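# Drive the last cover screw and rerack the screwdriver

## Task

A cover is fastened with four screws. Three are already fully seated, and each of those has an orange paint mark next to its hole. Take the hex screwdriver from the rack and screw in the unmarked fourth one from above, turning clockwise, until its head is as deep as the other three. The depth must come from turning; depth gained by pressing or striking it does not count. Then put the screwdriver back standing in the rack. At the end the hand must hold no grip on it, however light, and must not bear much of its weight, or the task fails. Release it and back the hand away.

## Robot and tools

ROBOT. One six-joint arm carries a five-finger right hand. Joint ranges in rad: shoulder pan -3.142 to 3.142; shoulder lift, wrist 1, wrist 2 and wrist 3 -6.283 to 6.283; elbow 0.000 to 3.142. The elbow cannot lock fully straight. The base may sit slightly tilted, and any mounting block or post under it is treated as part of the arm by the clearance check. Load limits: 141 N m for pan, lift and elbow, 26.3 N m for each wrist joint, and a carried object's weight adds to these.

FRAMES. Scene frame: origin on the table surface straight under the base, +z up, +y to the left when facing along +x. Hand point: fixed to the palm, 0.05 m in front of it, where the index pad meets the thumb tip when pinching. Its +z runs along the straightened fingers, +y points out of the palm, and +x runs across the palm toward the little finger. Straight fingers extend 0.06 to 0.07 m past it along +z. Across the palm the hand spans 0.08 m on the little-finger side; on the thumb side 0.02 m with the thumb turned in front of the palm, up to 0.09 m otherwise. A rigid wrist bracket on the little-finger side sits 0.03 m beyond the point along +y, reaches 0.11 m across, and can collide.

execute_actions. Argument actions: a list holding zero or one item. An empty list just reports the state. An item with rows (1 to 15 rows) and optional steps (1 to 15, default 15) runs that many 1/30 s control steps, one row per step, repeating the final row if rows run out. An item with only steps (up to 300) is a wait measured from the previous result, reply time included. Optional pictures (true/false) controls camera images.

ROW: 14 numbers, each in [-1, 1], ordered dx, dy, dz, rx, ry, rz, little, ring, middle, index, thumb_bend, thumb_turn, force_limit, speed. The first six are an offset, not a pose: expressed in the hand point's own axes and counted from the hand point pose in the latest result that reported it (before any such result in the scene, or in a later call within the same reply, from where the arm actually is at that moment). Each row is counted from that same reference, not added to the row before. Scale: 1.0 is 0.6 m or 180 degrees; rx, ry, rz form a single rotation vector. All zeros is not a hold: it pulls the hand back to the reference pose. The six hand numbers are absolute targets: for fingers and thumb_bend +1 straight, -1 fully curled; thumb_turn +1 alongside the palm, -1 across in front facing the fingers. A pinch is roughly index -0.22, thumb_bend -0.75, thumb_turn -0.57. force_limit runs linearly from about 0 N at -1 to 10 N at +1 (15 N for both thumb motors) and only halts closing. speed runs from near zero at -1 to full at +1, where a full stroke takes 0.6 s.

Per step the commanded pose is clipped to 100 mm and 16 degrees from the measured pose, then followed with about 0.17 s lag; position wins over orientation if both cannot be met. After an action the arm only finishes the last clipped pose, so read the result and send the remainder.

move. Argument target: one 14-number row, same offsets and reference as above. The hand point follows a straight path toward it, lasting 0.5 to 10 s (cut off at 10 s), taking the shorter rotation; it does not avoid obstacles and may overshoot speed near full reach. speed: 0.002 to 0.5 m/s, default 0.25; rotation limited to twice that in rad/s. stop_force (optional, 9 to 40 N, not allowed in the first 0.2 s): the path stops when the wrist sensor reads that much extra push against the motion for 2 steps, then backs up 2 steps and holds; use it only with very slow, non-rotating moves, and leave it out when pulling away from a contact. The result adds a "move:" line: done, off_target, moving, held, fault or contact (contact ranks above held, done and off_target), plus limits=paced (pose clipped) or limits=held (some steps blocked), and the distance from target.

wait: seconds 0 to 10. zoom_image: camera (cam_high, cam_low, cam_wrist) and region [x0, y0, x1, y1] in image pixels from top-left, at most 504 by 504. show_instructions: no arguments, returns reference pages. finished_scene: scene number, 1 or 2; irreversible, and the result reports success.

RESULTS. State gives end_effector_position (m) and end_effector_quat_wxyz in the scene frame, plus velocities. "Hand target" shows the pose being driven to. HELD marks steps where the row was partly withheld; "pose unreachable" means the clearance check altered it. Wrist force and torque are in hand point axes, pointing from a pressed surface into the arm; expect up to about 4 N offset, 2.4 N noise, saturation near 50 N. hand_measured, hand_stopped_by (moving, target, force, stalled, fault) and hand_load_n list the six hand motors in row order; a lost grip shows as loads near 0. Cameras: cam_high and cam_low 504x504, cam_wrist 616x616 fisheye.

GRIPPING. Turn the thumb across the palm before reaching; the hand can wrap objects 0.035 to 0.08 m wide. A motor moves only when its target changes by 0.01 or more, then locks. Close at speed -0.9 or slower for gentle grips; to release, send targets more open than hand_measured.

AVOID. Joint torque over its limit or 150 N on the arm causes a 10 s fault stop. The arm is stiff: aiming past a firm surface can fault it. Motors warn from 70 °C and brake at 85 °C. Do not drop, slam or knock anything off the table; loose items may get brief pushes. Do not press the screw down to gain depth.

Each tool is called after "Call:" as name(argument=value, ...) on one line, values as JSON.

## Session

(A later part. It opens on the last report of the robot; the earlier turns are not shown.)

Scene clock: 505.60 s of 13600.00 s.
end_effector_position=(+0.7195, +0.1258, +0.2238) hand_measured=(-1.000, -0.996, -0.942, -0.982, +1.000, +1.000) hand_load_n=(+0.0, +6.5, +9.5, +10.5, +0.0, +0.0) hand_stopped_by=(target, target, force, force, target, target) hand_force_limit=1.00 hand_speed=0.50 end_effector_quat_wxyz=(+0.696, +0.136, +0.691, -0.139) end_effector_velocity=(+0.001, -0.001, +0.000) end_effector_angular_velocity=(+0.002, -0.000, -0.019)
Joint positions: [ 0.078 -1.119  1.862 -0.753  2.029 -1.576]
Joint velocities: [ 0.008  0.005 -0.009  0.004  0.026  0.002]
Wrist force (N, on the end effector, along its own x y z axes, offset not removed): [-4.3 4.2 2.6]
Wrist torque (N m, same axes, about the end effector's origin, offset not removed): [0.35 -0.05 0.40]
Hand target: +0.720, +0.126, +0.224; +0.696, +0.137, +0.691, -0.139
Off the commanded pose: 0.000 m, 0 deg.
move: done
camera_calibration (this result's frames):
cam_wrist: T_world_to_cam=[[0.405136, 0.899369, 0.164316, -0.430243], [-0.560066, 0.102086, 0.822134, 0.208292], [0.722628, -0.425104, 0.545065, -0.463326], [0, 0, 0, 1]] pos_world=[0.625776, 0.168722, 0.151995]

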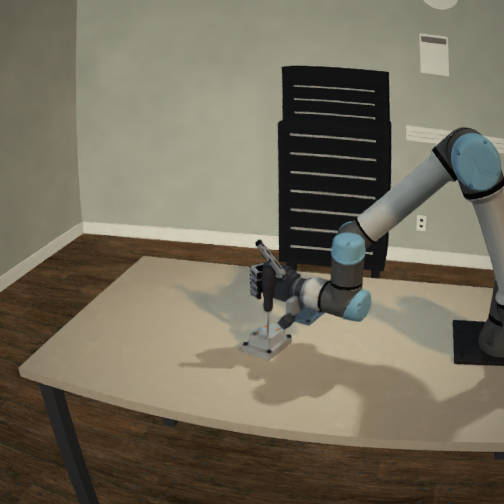

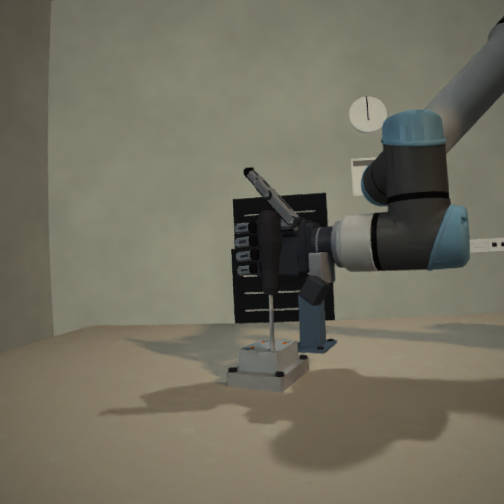

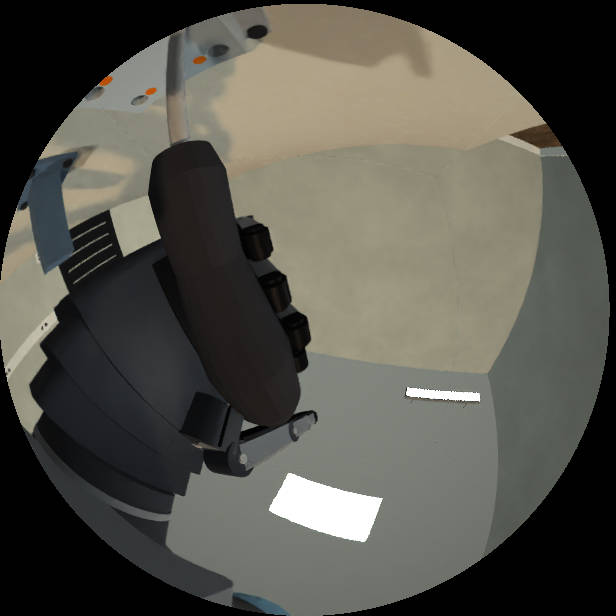

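Call:
move(target=[0,0.0403,-0.036,-0.1667,0,0,-0.9,-0.9,-0.88,-0.9,1,1,1,0.6], speed=0.35)

Call:
move(target=[0,0.0398,-0.0367,-0.1667,0,0,-0.9,-0.9,-0.88,-0.9,1,1,1,0.6], speed=0.35)

Call:
execute_actions(actions=[{"rows":[[0,0,0,0,0,0,-1,-1,-1,-1,1,1,1,0.5]],"steps":9}], pictures=false)

Call:
move(target=[0.0003,-0.0528,0.0118,0.1667,0,0,-1,-1,-1,-1,1,1,1,0.5], speed=0.35)

Call:
move(target=[0.0002,-0.0526,0.0118,0.1667,0,0,-1,-1,-1,-1,1,1,1,0.5], speed=0.35)

Call:
zoom_image(camera="cam_low", region=[245,275,300,330])

Call:
zoom_image(camera="cam_high", region=[235,315,300,365])

Scene clock: 508.80 s of 13600.00 s.
end_effector_position=(+0.7086, +0.1562, +0.2236) hand_measured=(-0.900, -0.900, -0.880, -0.900, +1.000, +1.000) hand_load_n=(+0.0, +0.0, +0.0, +0.0, +0.0, +0.0) hand_stopped_by=(target, target, target, target, target, target) hand_force_limit=1.00 hand_speed=0.60 end_effector_quat_wxyz=(+0.708, -0.048, +0.703, +0.044) end_effector_velocity=(+0.000, +0.002, +0.000) end_effector_angular_velocity=(-0.001, -0.000, +0.020)
Joint positions: [-0.141 -1.159  1.925 -0.773  1.289 -1.574]
Joint velocities: [-0.006  0.003 -0.005  0.001 -0.026 -0.001]
Wrist force (N, on the end effector, along its own x y z axes, offset not removed): [0.3 1.6 1.7]
Wrist torque (N m, same axes, about the end effector's origin, offset not removed): [0.20 -0.17 -0.02]
Hand target: +0.709, +0.156, +0.224; +0.708, -0.049, +0.703, +0.045
Off the commanded pose: 0.000 m, 0 deg.
move: done
camera_calibration (this result's frames):
cam_wrist: T_world_to_cam=[[-0.0962987, 0.982352, 0.16035, -0.109883], [-0.534737, -0.186935, 0.824082, 0.226066], [0.839514, -0.00638685, 0.543301, -0.590175], [0, 0, 0, 1]] pos_world=[0.605764, 0.146434, 0.151966]

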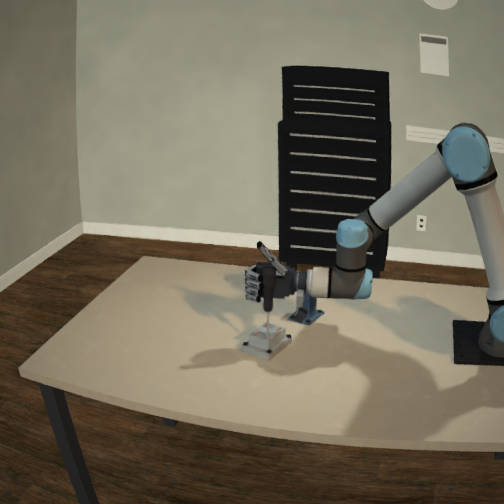

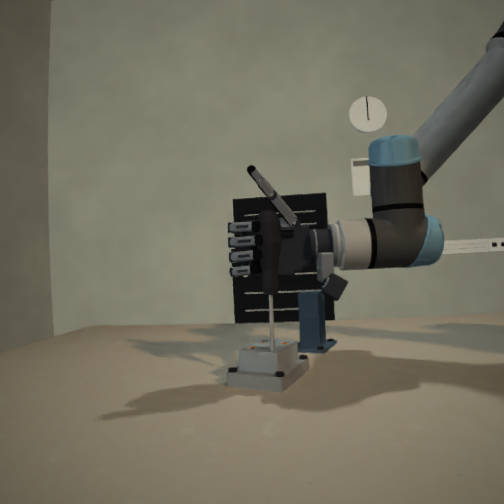

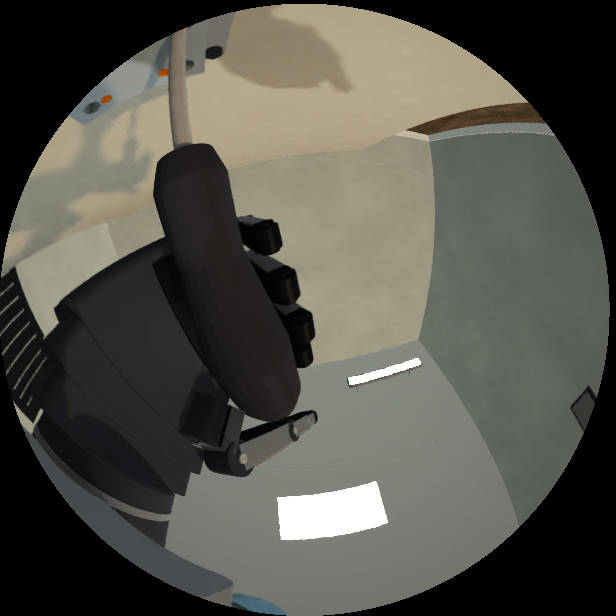

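Scene clock: 510.20 s of 13600.00 s.
end_effector_position=(+0.6835, +0.1768, +0.2232) hand_measured=(-0.900, -0.900, -0.880, -0.900, +1.000, +1.000) hand_load_n=(+0.0, +0.0, +0.0, +0.0, +0.0, +0.0) hand_stopped_by=(target, target, target, target, target, target) hand_force_limit=1.00 hand_speed=0.60 end_effector_quat_wxyz=(+0.671, -0.229, +0.668, +0.224) end_effector_velocity=(-0.000, +0.001, +0.000) end_effector_angular_velocity=(-0.002, +0.001, +0.017)
Joint positions: [-0.293 -1.067  1.772 -0.71   0.615 -1.574]
Joint velocities: [-0.001  0.005 -0.011  0.009 -0.018 -0.003]
Wrist force (N, on the end effector, along its own x y z axes, offset not removed): [1.2 1.4 0.6]
Wrist torque (N m, same axes, about the end effector's origin, offset not removed): [0.30 -0.22 0.10]
Hand target: +0.684, +0.177, +0.223; +0.671, -0.230, +0.668, +0.225
Off the commanded pose: 0.000 m, 0 deg.
move: done
camera_calibration (this result's frames):
cam_wrist: T_world_to_cam=[[-0.572647, 0.804383, 0.158249, 0.225069], [-0.368787, -0.425159, 0.826581, 0.144965], [0.732169, 0.414979, 0.540112, -0.569242], [0, 0, 0, 1]] pos_world=[0.599128, 0.116815, 0.152013]

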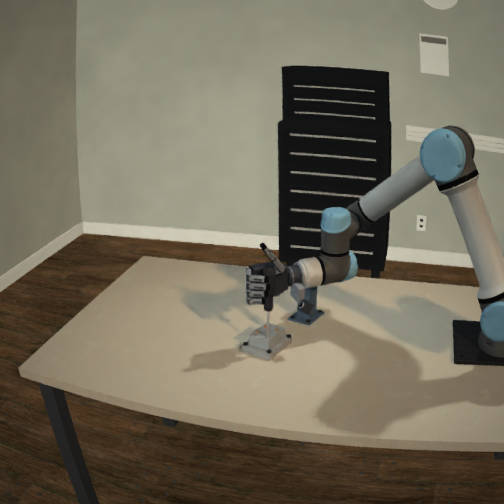

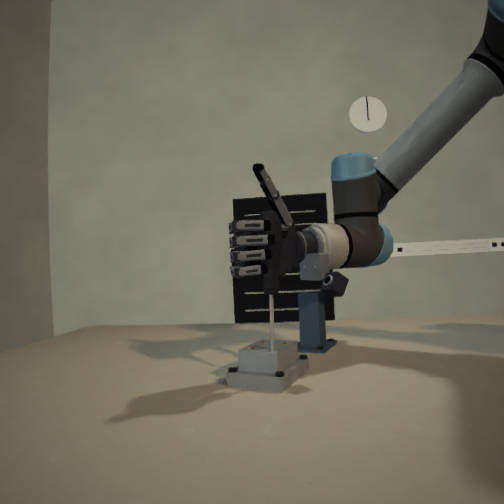

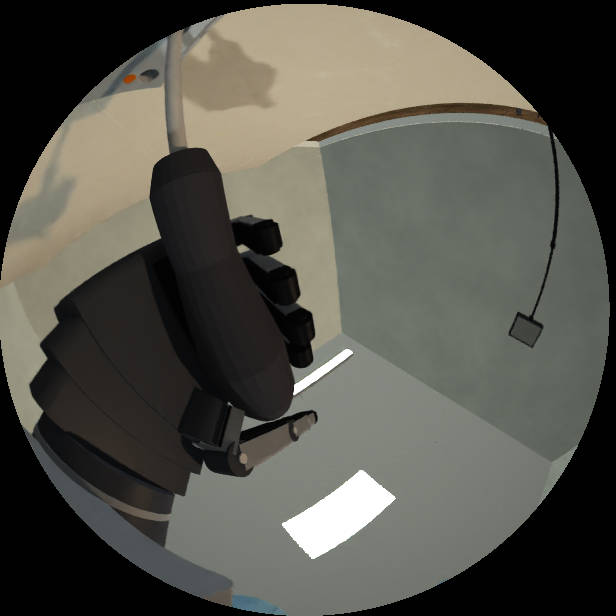

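Scene clock: 510.50 s of 13600.00 s.
end_effector_position=(+0.6836, +0.1768, +0.2232) hand_measured=(-1.000, -1.000, -0.972, -0.998, +1.000, +1.000) hand_load_n=(+0.0, +1.5, +10.0, +8.5, +0.0, +0.0) hand_stopped_by=(target, target, force, target, target, target) hand_force_limit=1.00 hand_speed=0.50 end_effector_quat_wxyz=(+0.671, -0.229, +0.668, +0.224) end_effector_velocity=(+0.000, -0.000, +0.000) end_effector_angular_velocity=(-0.000, -0.000, -0.002)
Joint positions: [-0.293 -1.067  1.771 -0.71   0.615 -1.574]
Joint velocities: [ 0.    -0.001  0.     0.     0.002 -0.   ]
Wrist force (N, on the end effector, along its own x y z axes, offset not removed): [0.6 1.9 1.7]
Wrist torque (N m, same axes, about the end effector's origin, offset not removed): [0.13 -0.42 0.28]
Hand target: +0.684, +0.177, +0.223; +0.671, -0.229, +0.668, +0.224
Off the commanded pose: 0.000 m, 0 deg.
Steps of this call (steps 1 to 9: all 9 steps of this action). Readings (end_effector_position | what the end effector reports):
1: (+0.6835, +0.1768, +0.2232) | hand_measured=(-0.900, -0.900, -0.880, -0.900, +1.000, +1.000) hand_load_n=(+0.0, +0.0, +0.0, +0.0, +0.0, +0.0) hand_stopped_by=(moving, moving, moving, moving, target, target) hand_force_limit=1.00 hand_speed=0.50
2: (+0.6835, +0.1768, +0.2232) | hand_measured=(-0.900, -0.900, -0.880, -0.900, +1.000, +1.000) hand_load_n=(+0.0, +0.0, +0.0, +0.0, +0.0, +0.0) hand_stopped_by=(moving, moving, moving, moving, target, target) hand_force_limit=1.00 hand_speed=0.50
4: (+0.6835, +0.1768, +0.2232) | hand_measured=(-0.974, -0.976, -0.954, -0.974, +1.000, +1.000) hand_load_n=(+0.0, +0.0, +5.0, +3.0, +0.0, +0.0) hand_stopped_by=(moving, moving, moving, moving, target, target) hand_force_limit=1.00 hand_speed=0.50
8: (+0.6836, +0.1768, +0.2232) | hand_measured=(-1.000, -1.000, -0.972, -0.998, +1.000, +1.000) hand_load_n=(+0.0, +1.5, +10.0, +8.5, +0.0, +0.0) hand_stopped_by=(target, target, force, target, target, target) hand_force_limit=1.00 hand_speed=0.50
9: the state above

Scene clock: 512.13 s of 13600.00 s.
end_effector_position=(+0.7084, +0.1560, +0.2234) hand_measured=(-1.000, -1.000, -0.972, -0.998, +1.000, +1.000) hand_load_n=(+0.0, +2.0, +10.0, +7.5, +0.0, +0.0) hand_stopped_by=(target, target, force, target, target, target) hand_force_limit=1.00 hand_speed=0.50 end_effector_quat_wxyz=(+0.708, -0.048, +0.703, +0.044) end_effector_velocity=(+0.001, -0.000, -0.000) end_effector_angular_velocity=(+0.001, +0.000, -0.017)
Joint positions: [-0.141 -1.159  1.926 -0.774  1.288 -1.574]
Joint velocities: [ 0.008  0.001 -0.001 -0.     0.025  0.   ]
Wrist force (N, on the end effector, along its own x y z axes, offset not removed): [-5.0 4.2 2.6]
Wrist torque (N m, same axes, about the end effector's origin, offset not removed): [0.42 0.01 0.20]
Hand target: +0.709, +0.156, +0.223; +0.708, -0.048, +0.703, +0.043
Off the commanded pose: 0.000 m, 0 deg.
move: done
camera_calibration (this result's frames):
cam_wrist: T_world_to_cam=[[-0.0964976, 0.982331, 0.160356, -0.109542], [-0.534942, -0.187047, 0.823924, 0.226214], [0.83936, -0.00627473, 0.54354, -0.5899], [0, 0, 0, 1]] pos_world=[0.60558, 0.146218, 0.151817]

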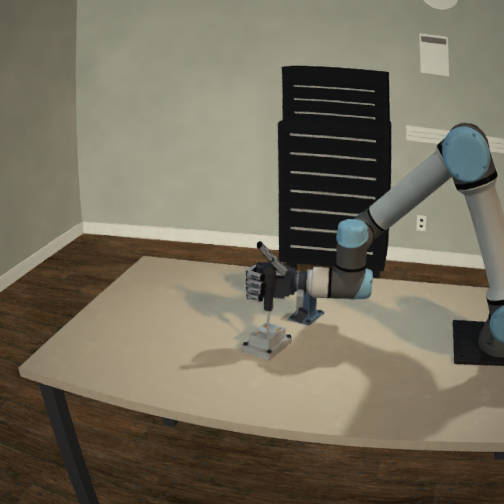

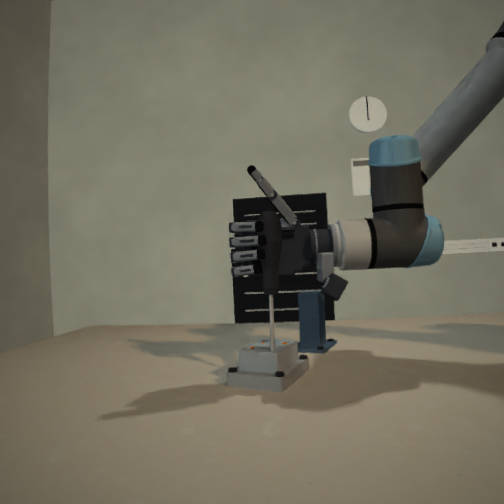

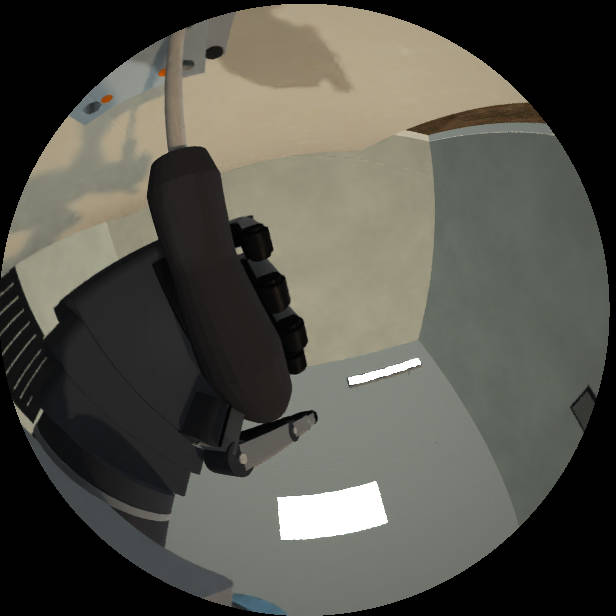

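Scene clock: 513.53 s of 13600.00 s.
end_effector_position=(+0.7195, +0.1258, +0.2236) hand_measured=(-1.000, -1.000, -0.972, -0.998, +1.000, +1.000) hand_load_n=(+0.0, +1.5, +9.5, +7.0, +0.0, +0.0) hand_stopped_by=(target, target, force, target, target, target) hand_force_limit=1.00 hand_speed=0.50 end_effector_quat_wxyz=(+0.697, +0.136, +0.691, -0.139) end_effector_velocity=(+0.001, -0.001, +0.000) end_effector_angular_velocity=(+0.002, -0.000, -0.019)
Joint positions: [ 0.078 -1.119  1.863 -0.754  2.028 -1.576]
Joint velocities: [ 0.007  0.005 -0.009  0.004  0.026  0.002]
Wrist force (N, on the end effector, along its own x y z axes, offset not removed): [-7.5 3.4 0.4]
Wrist torque (N m, same axes, about the end effector's origin, offset not removed): [0.47 0.36 0.17]
Hand target: +0.720, +0.126, +0.224; +0.696, +0.137, +0.691, -0.139
Off the commanded pose: 0.000 m, 0 deg.
move: done
camera_calibration (this result's frames):
cam_wrist: T_world_to_cam=[[0.404886, 0.899467, 0.164395, -0.430043], [-0.560339, 0.102002, 0.821959, 0.208748], [0.722556, -0.424917, 0.545306, -0.463183], [0, 0, 0, 1]] pos_world=[0.625764, 0.168703, 0.151691]

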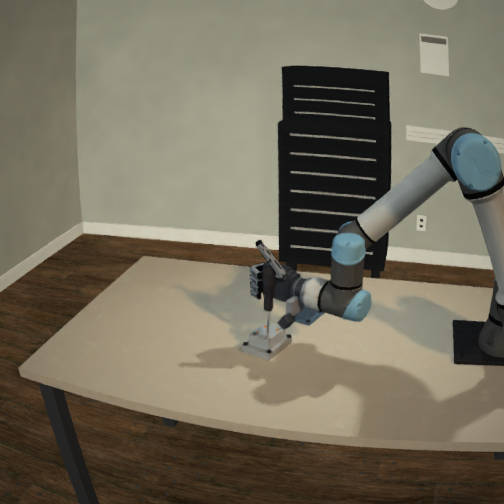

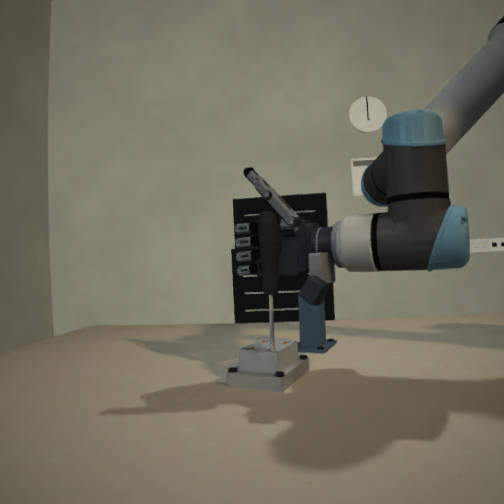

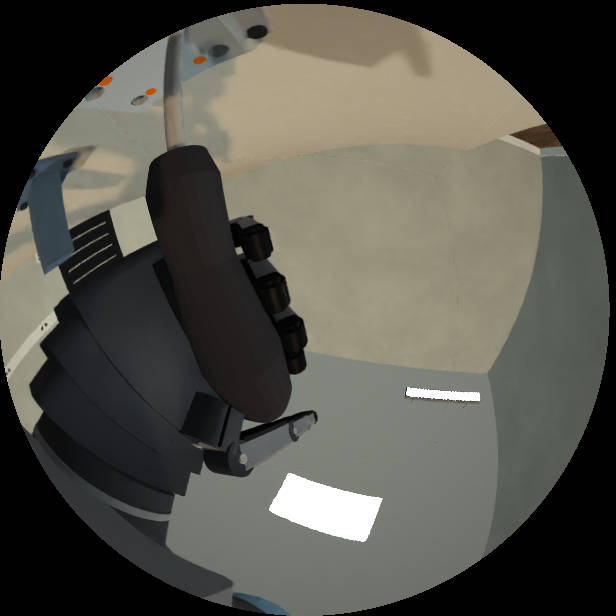

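Region (245, 275, 300, 330) of cam_low's 504x504 image, scaled by 9.164, with more detail than that image has.

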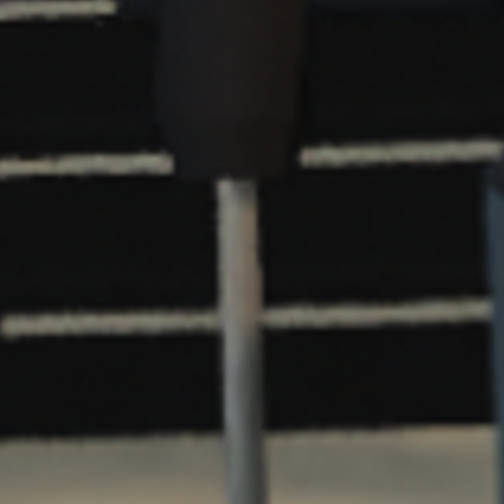

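Region (235, 315, 300, 365) of cam_high's 504x504 image, scaled by 7.754, with more detail than that image has; it fills the top 388 rows of this view, and the rest is white.

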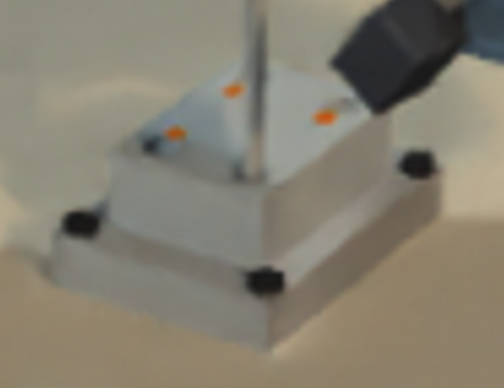

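Call:
move(target=[0,0.0403,-0.0358,-0.1667,0,0,-0.9,-0.9,-0.88,-0.9,1,1,1,0.6], speed=0.35)

Call:
move(target=[0,0.0398,-0.0367,-0.1667,0,0,-0.9,-0.9,-0.88,-0.9,1,1,1,0.6], speed=0.35)

Call:
execute_actions(actions=[{"rows":[[0,0,0,0,0,0,-1,-1,-1,-1,1,1,1,0.5]],"steps":9}], pictures=false)

Call:
move(target=[0.0002,-0.0528,0.0118,0.1667,0,0,-1,-1,-1,-1,1,1,1,0.5], speed=0.35)

Call:
move(target=[0.0002,-0.0526,0.0118,0.1667,0,0,-1,-1,-1,-1,1,1,1,0.5], speed=0.35)

Call:
zoom_image(camera="cam_low", region=[245,275,300,330])

Call:
move(target=[0,0.0403,-0.036,-0.1667,0,0,-0.9,-0.9,-0.88,-0.9,1,1,1,0.6], speed=0.35)

Call:
zoom_image(camera="cam_low", region=[245,275,300,330])

Scene clock: 517.40 s of 13600.00 s.
end_effector_position=(+0.7087, +0.1562, +0.2233) hand_measured=(-0.900, -0.900, -0.880, -0.900, +1.000, +1.000) hand_load_n=(+0.0, +0.0, +0.0, +0.0, +0.0, +0.0) hand_stopped_by=(target, target, target, target, target, target) hand_force_limit=1.00 hand_speed=0.60 end_effector_quat_wxyz=(+0.708, -0.048, +0.703, +0.044) end_effector_velocity=(+0.000, +0.001, -0.000) end_effector_angular_velocity=(-0.001, +0.001, +0.018)
Joint positions: [-0.141 -1.158  1.925 -0.774  1.288 -1.574]
Joint velocities: [-0.006  0.003 -0.005  0.002 -0.024 -0.001]
Wrist force (N, on the end effector, along its own x y z axes, offset not removed): [0.7 1.9 1.5]
Wrist torque (N m, same axes, about the end effector's origin, offset not removed): [0.28 -0.12 0.10]
Hand target: +0.709, +0.156, +0.223; +0.708, -0.049, +0.703, +0.045
Off the commanded pose: 0.000 m, 0 deg.
move: done
camera_calibration (this result's frames):
cam_wrist: T_world_to_cam=[[-0.096565, 0.982338, 0.160273, -0.10958], [-0.534946, -0.187014, 0.823929, 0.226524], [0.83935, -0.0061748, 0.543557, -0.590066], [0, 0, 0, 1]] pos_world=[0.605868, 0.146365, 0.151658]

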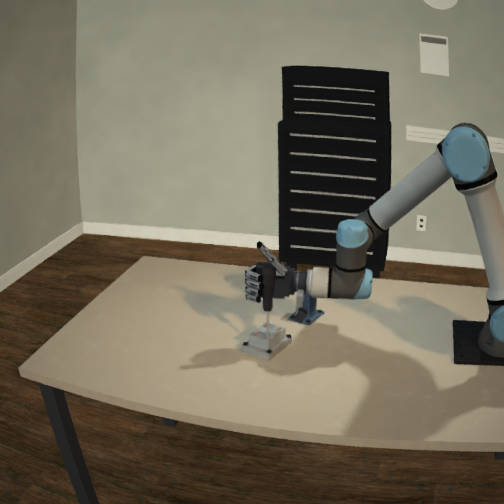

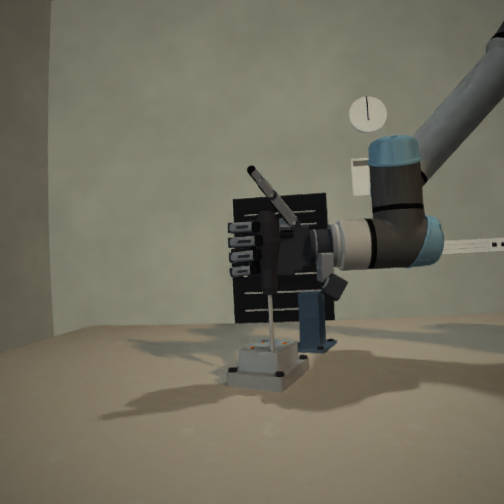

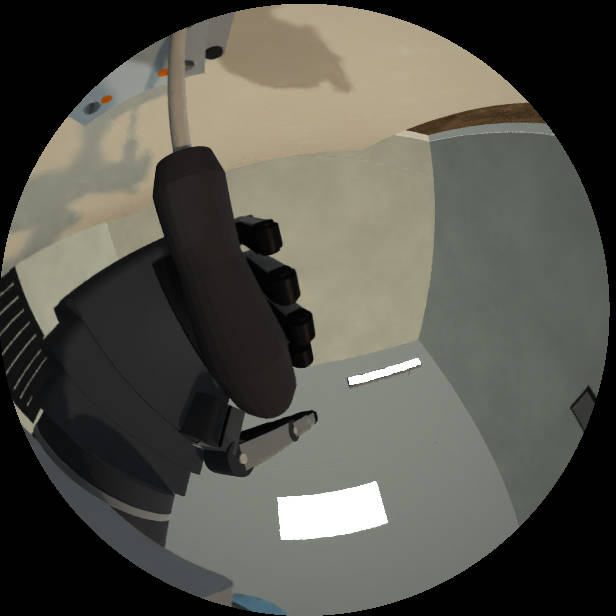

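Scene clock: 518.80 s of 13600.00 s.
end_effector_position=(+0.6836, +0.1768, +0.2229) hand_measured=(-0.900, -0.900, -0.880, -0.900, +1.000, +1.000) hand_load_n=(+0.0, +0.0, +0.0, +0.0, +0.0, +0.0) hand_stopped_by=(target, target, target, target, target, target) hand_force_limit=1.00 hand_speed=0.60 end_effector_quat_wxyz=(+0.671, -0.229, +0.668, +0.224) end_effector_velocity=(-0.001, +0.001, -0.000) end_effector_angular_velocity=(-0.001, +0.001, +0.017)
Joint positions: [-0.293 -1.066  1.772 -0.711  0.615 -1.574]
Joint velocities: [-0.002  0.005 -0.01   0.008 -0.018 -0.003]
Wrist force (N, on the end effector, along its own x y z axes, offset not removed): [-0.4 2.0 1.7]
Wrist torque (N m, same axes, about the end effector's origin, offset not removed): [0.28 -0.03 0.00]
Hand target: +0.684, +0.177, +0.223; +0.671, -0.230, +0.668, +0.225
Off the commanded pose: 0.000 m, 0 deg.
move: done
camera_calibration (this result's frames):
cam_wrist: T_world_to_cam=[[-0.572873, 0.804264, 0.158036, 0.225419], [-0.368945, -0.425201, 0.826489, 0.145344], [0.731913, 0.415167, 0.540315, -0.569027], [0, 0, 0, 1]] pos_world=[0.599238, 0.116745, 0.151705]

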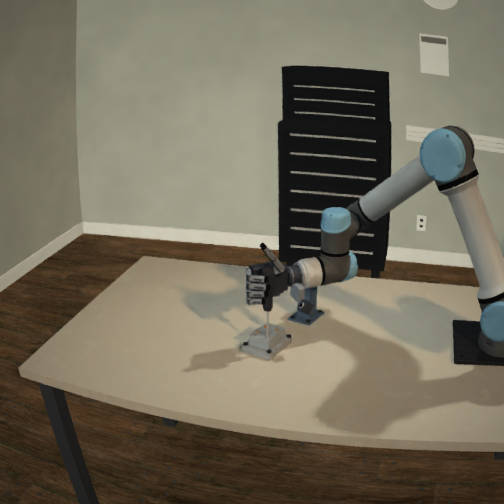

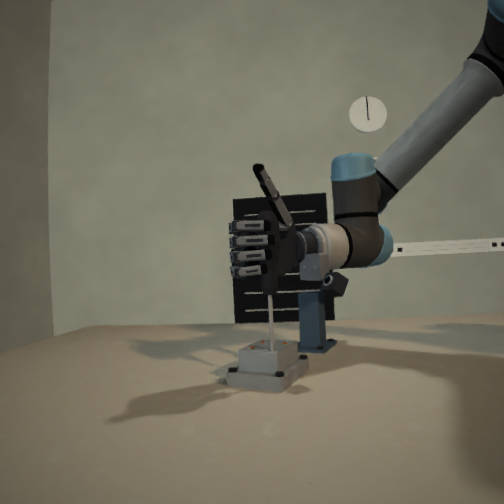

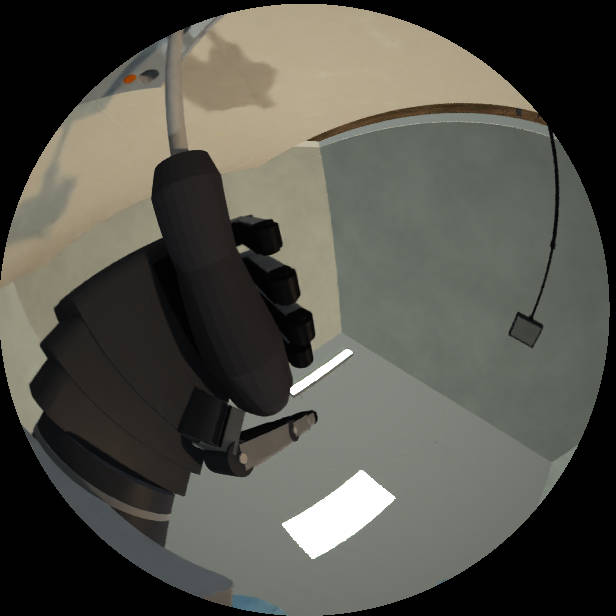

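Scene clock: 519.10 s of 13600.00 s.
end_effector_position=(+0.6837, +0.1767, +0.2229) hand_measured=(-1.000, -1.000, -0.980, -0.998, +1.000, +1.000) hand_load_n=(+0.0, +1.0, +10.5, +7.5, +0.0, +0.0) hand_stopped_by=(target, target, force, target, target, target) hand_force_limit=1.00 hand_speed=0.50 end_effector_quat_wxyz=(+0.671, -0.229, +0.668, +0.224) end_effector_velocity=(+0.000, -0.000, +0.000) end_effector_angular_velocity=(-0.000, -0.000, -0.001)
Joint positions: [-0.293 -1.066  1.771 -0.711  0.615 -1.574]
Joint velocities: [-0.    -0.001  0.001 -0.     0.001  0.   ]
Wrist force (N, on the end effector, along its own x y z axes, offset not removed): [-1.0 3.5 2.1]
Wrist torque (N m, same axes, about the end effector's origin, offset not removed): [0.51 -0.12 0.05]
Hand target: +0.684, +0.177, +0.223; +0.671, -0.229, +0.668, +0.224
Off the commanded pose: 0.000 m, 0 deg.
Steps of this call (steps 1 to 9: all 9 steps of this action). Readings (end_effector_position | what the end effector reports):
1: (+0.6836, +0.1768, +0.2229) | hand_measured=(-0.900, -0.900, -0.880, -0.900, +1.000, +1.000) hand_load_n=(+0.0, +0.0, +0.0, +0.0, +0.0, +0.0) hand_stopped_by=(moving, moving, moving, moving, target, target) hand_force_limit=1.00 hand_speed=0.50
2: (+0.6836, +0.1768, +0.2229) | hand_measured=(-0.900, -0.900, -0.880, -0.900, +1.000, +1.000) hand_load_n=(+0.0, +0.0, +0.0, +0.0, +0.0, +0.0) hand_stopped_by=(moving, moving, moving, moving, target, target) hand_force_limit=1.00 hand_speed=0.50
4: (+0.6836, +0.1768, +0.2229) | hand_measured=(-0.974, -0.976, -0.954, -0.974, +1.000, +1.000) hand_load_n=(+0.0, +0.0, +2.5, +2.5, +0.0, -0.5) hand_stopped_by=(moving, moving, moving, moving, target, target) hand_force_limit=1.00 hand_speed=0.50
8: (+0.6837, +0.1767, +0.2229) | hand_measured=(-1.000, -1.000, -0.980, -0.998, +1.000, +1.000) hand_load_n=(+0.0, +1.0, +10.5, +7.5, +0.0, +0.0) hand_stopped_by=(target, target, force, target, target, target) hand_force_limit=1.00 hand_speed=0.50
9: the state above

Scene clock: 520.73 s of 13600.00 s.
end_effector_position=(+0.7085, +0.1560, +0.2232) hand_measured=(-1.000, -1.000, -0.980, -0.998, +1.000, +1.000) hand_load_n=(+0.0, +1.5, +10.5, +6.0, +0.0, +0.0) hand_stopped_by=(target, target, force, target, target, target) hand_force_limit=1.00 hand_speed=0.50 end_effector_quat_wxyz=(+0.708, -0.048, +0.703, +0.044) end_effector_velocity=(+0.001, +0.001, -0.001) end_effector_angular_velocity=(+0.001, +0.001, -0.015)
Joint positions: [-0.142 -1.158  1.926 -0.775  1.287 -1.574]
Joint velocities: [ 0.009  0.001 -0.    -0.     0.024  0.001]
Wrist force (N, on the end effector, along its own x y z axes, offset not removed): [-5.2 2.8 0.8]
Wrist torque (N m, same axes, about the end effector's origin, offset not removed): [0.47 0.16 -0.05]
Hand target: +0.709, +0.156, +0.223; +0.708, -0.048, +0.703, +0.044
Off the commanded pose: 0.000 m, 0 deg.
move: done
camera_calibration (this result's frames):
cam_wrist: T_world_to_cam=[[-0.09676, 0.98232, 0.160266, -0.109246], [-0.535185, -0.187112, 0.823751, 0.226638], [0.839175, -0.00606583, 0.543828, -0.589829], [0, 0, 0, 1]] pos_world=[0.605692, 0.146143, 0.151581]

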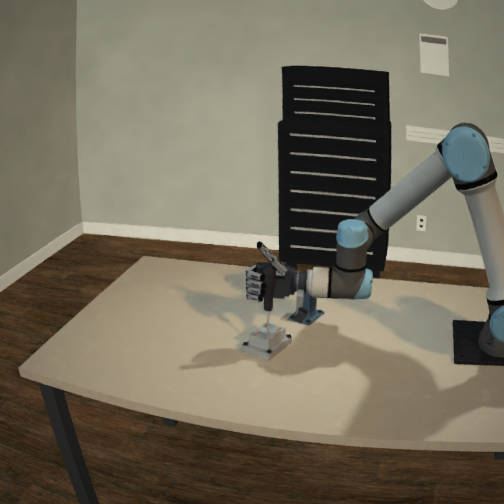

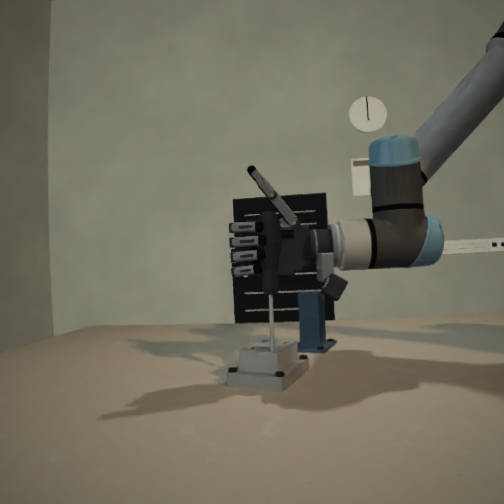

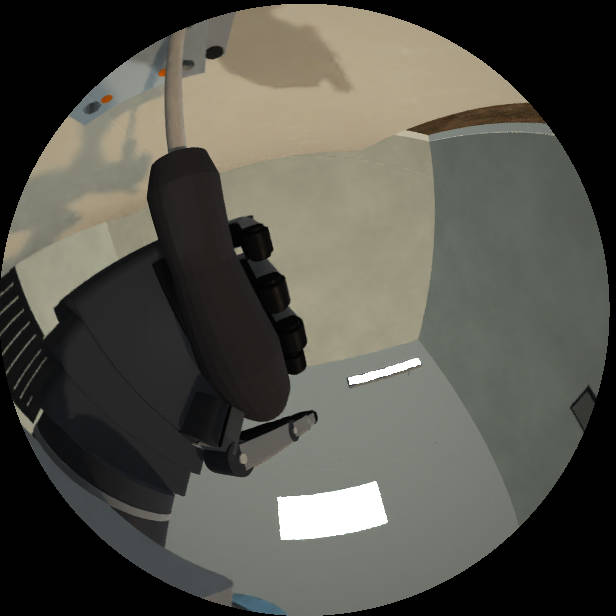

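Scene clock: 522.13 s of 13600.00 s.
end_effector_position=(+0.7196, +0.1258, +0.2234) hand_measured=(-1.000, -1.000, -0.980, -0.998, +1.000, +1.000) hand_load_n=(+0.0, +1.0, +10.0, +6.0, +0.0, +0.0) hand_stopped_by=(target, target, force, target, target, target) hand_force_limit=1.00 hand_speed=0.50 end_effector_quat_wxyz=(+0.697, +0.136, +0.691, -0.138) end_effector_velocity=(+0.001, -0.001, +0.000) end_effector_angular_velocity=(+0.002, +0.001, -0.019)
Joint positions: [ 0.077 -1.118  1.863 -0.755  2.028 -1.576]
Joint velocities: [ 0.008  0.004 -0.009  0.005  0.026  0.002]
Wrist force (N, on the end effector, along its own x y z axes, offset not removed): [-7.4 1.3 0.4]
Wrist torque (N m, same axes, about the end effector's origin, offset not removed): [0.20 0.38 -0.10]
Hand target: +0.720, +0.126, +0.223; +0.697, +0.136, +0.691, -0.139
Off the commanded pose: 0.000 m, 0 deg.
move: done
camera_calibration (this result's frames):
cam_wrist: T_world_to_cam=[[0.404642, 0.899562, 0.164479, -0.429861], [-0.560648, 0.101938, 0.821756, 0.209238], [0.722453, -0.424731, 0.545586, -0.46318], [0, 0, 0, 1]] pos_world=[0.625875, 0.16863, 0.151465]

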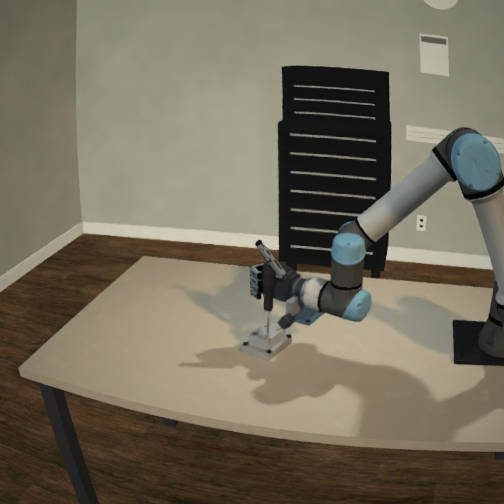

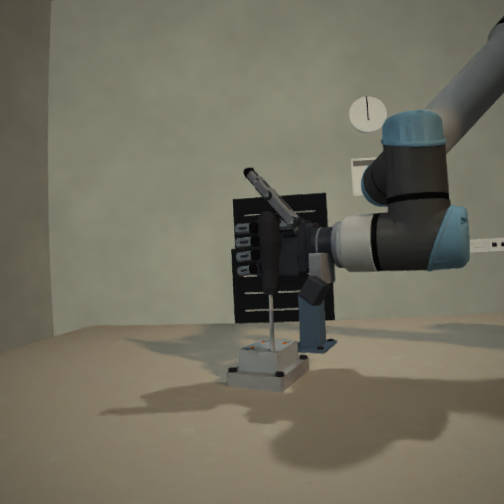

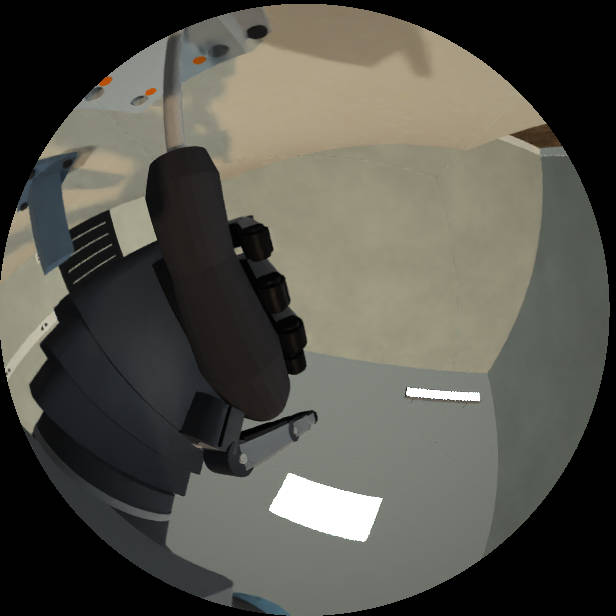

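Region (245, 275, 300, 330) of cam_low's 504x504 image, scaled by 9.164, with more detail than that image has.

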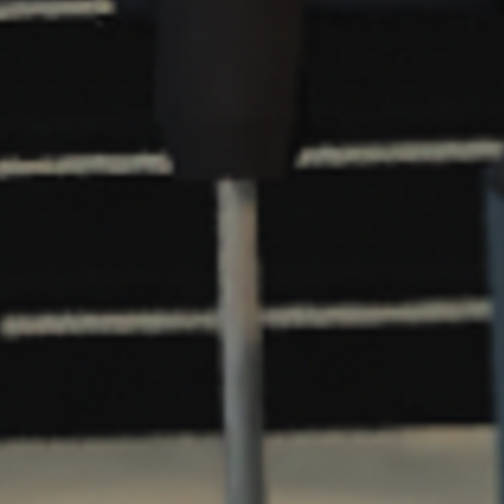

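Scene clock: 523.53 s of 13600.00 s.
end_effector_position=(+0.7086, +0.1562, +0.2231) hand_measured=(-0.900, -0.900, -0.880, -0.900, +1.000, +1.000) hand_load_n=(+0.0, +0.0, +0.0, +0.0, +0.0, +0.0) hand_stopped_by=(target, target, target, target, target, target) hand_force_limit=1.00 hand_speed=0.60 end_effector_quat_wxyz=(+0.708, -0.049, +0.703, +0.044) end_effector_velocity=(+0.000, +0.001, +0.000) end_effector_angular_velocity=(-0.001, +0.000, +0.017)
Joint positions: [-0.141 -1.158  1.925 -0.776  1.288 -1.574]
Joint velocities: [-0.006  0.003 -0.005  0.003 -0.023 -0.001]
Wrist force (N, on the end effector, along its own x y z axes, offset not removed): [0.7 3.0 0.7]
Wrist torque (N m, same axes, about the end effector's origin, offset not removed): [0.44 -0.13 0.15]
Hand target: +0.709, +0.156, +0.223; +0.708, -0.049, +0.703, +0.045
Off the commanded pose: 0.000 m, 0 deg.
move: done
camera_calibration (this result's frames):
cam_wrist: T_world_to_cam=[[-0.0968438, 0.982326, 0.160181, -0.109327], [-0.535192, -0.187086, 0.823753, 0.226898], [0.839161, -0.00595199, 0.543851, -0.589907], [0, 0, 0, 1]] pos_world=[0.605874, 0.146333, 0.151426]

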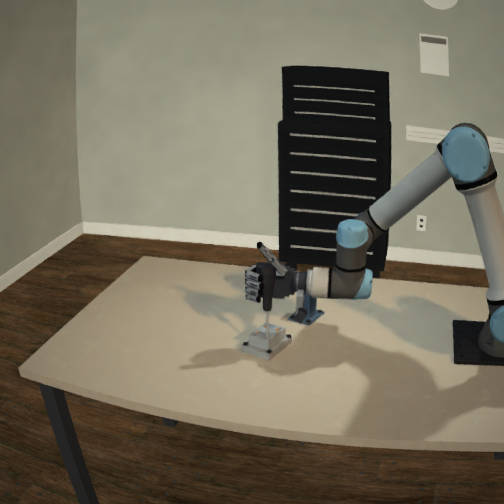

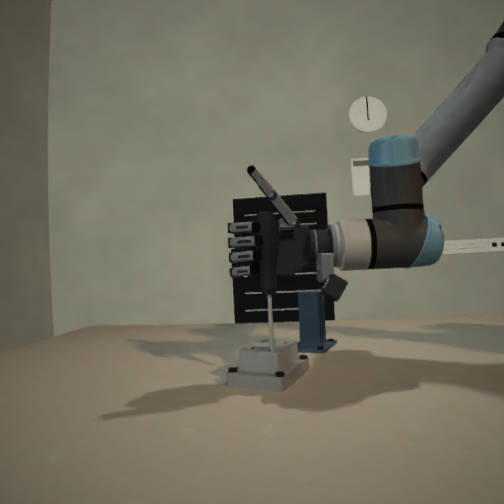

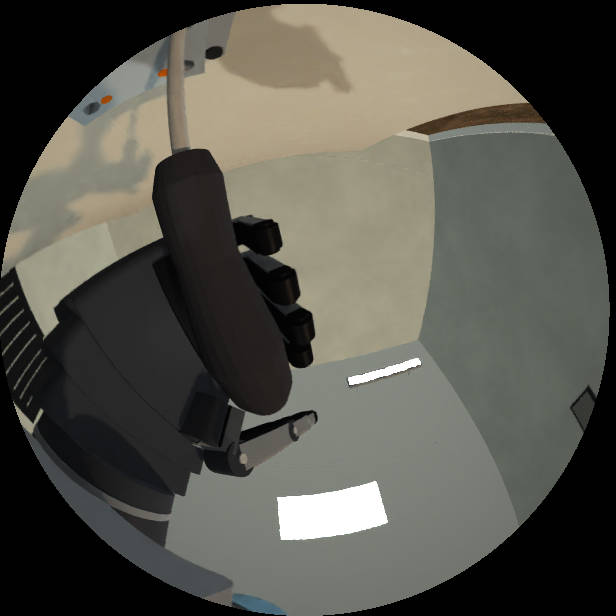

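Region (245, 275, 300, 330) of cam_low's 504x504 image, scaled by 9.164, with more detail than that image has.

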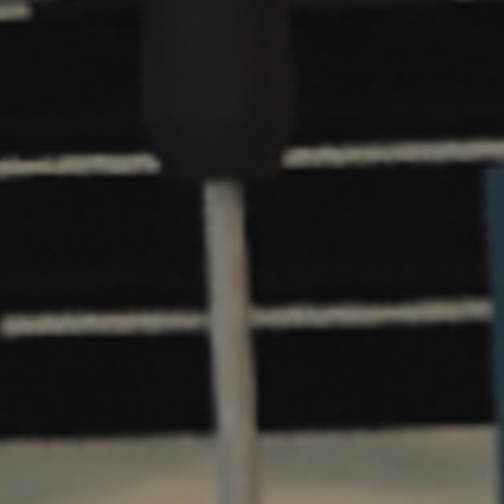

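Call:
execute_actions(actions=[])

Scene clock: 526.47 s of 13600.00 s.
end_effector_position=(+0.7087, +0.1563, +0.2231) hand_measured=(-0.900, -0.900, -0.880, -0.900, +1.000, +1.000) hand_load_n=(+0.0, +0.0, +0.0, +0.0, +0.0, +0.0) hand_stopped_by=(target, target, target, target, target, target) hand_force_limit=1.00 hand_speed=0.60 end_effector_quat_wxyz=(+0.708, -0.049, +0.703, +0.045) end_effector_velocity=(-0.000, +0.000, -0.001) end_effector_angular_velocity=(+0.000, +0.001, +0.001)
Joint positions: [-0.142 -1.157  1.925 -0.775  1.285 -1.574]
Joint velocities: [ 0.001  0.     0.     0.001 -0.     0.   ]
Wrist force (N, on the end effector, along its own x y z axes, offset not removed): [1.0 1.0 1.5]
Wrist torque (N m, same axes, about the end effector's origin, offset not removed): [0.15 -0.23 0.07]
Hand target: +0.709, +0.156, +0.223; +0.708, -0.049, +0.703, +0.045
Off the commanded pose: 0.000 m, 0 deg.
Steps of this call (steps 1 to 88: nothing new was sent). Readings (end_effector_position | what the end effector reports):
1: (+0.7086, +0.1562, +0.2231) | hand_measured=(-0.900, -0.900, -0.880, -0.900, +1.000, +1.000) hand_load_n=(+0.0, +0.0, +0.0, +0.0, +0.0, +0.0) hand_stopped_by=(target, target, target, target, target, target) hand_force_limit=1.00 hand_speed=0.60
2: (+0.7087, +0.1562, +0.2231) | hand_measured=(-0.900, -0.900, -0.880, -0.900, +1.000, +1.000) hand_load_n=(+0.0, +0.0, +0.0, +0.0, +0.0, +0.0) hand_stopped_by=(target, target, target, target, target, target) hand_force_limit=1.00 hand_speed=0.60
4: (+0.7087, +0.1563, +0.2231) | hand_measured=(-0.900, -0.900, -0.880, -0.900, +1.000, +1.000) hand_load_n=(+0.0, +0.0, +0.0, +0.0, +0.0, +0.0) hand_stopped_by=(target, target, target, target, target, target) hand_force_limit=1.00 hand_speed=0.60
8: (+0.7087, +0.1563, +0.2231) | hand_measured=(-0.900, -0.900, -0.880, -0.900, +1.000, +1.000) hand_load_n=(+0.0, +0.0, +0.0, +0.0, +0.0, +0.0) hand_stopped_by=(target, target, target, target, target, target) hand_force_limit=1.00 hand_speed=0.60
88: the state above
camera_calibration (this result's frames):
cam_wrist: T_world_to_cam=[[-0.0990661, 0.982118, 0.160094, -0.107823], [-0.534757, -0.188224, 0.823776, 0.226812], [0.839179, -0.00400303, 0.543841, -0.590273], [0, 0, 0, 1]] pos_world=[0.605952, 0.146223, 0.151434]

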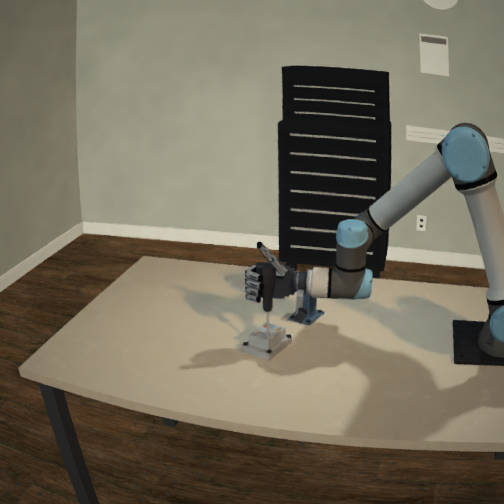

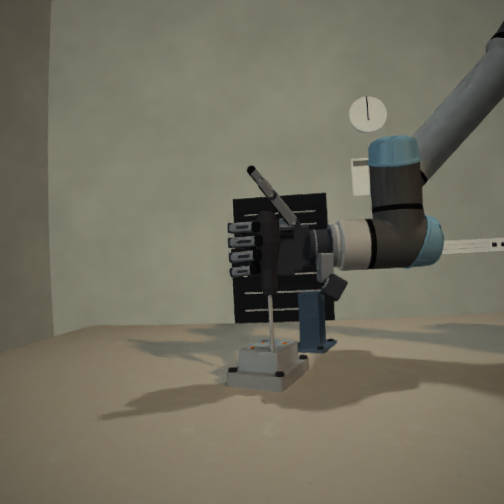

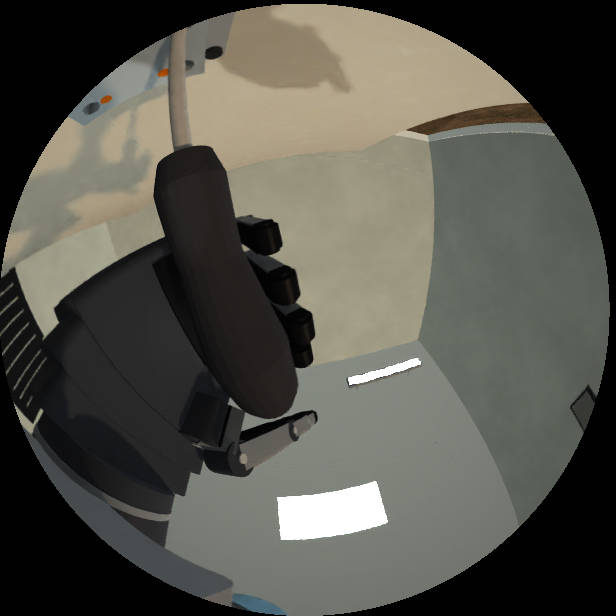

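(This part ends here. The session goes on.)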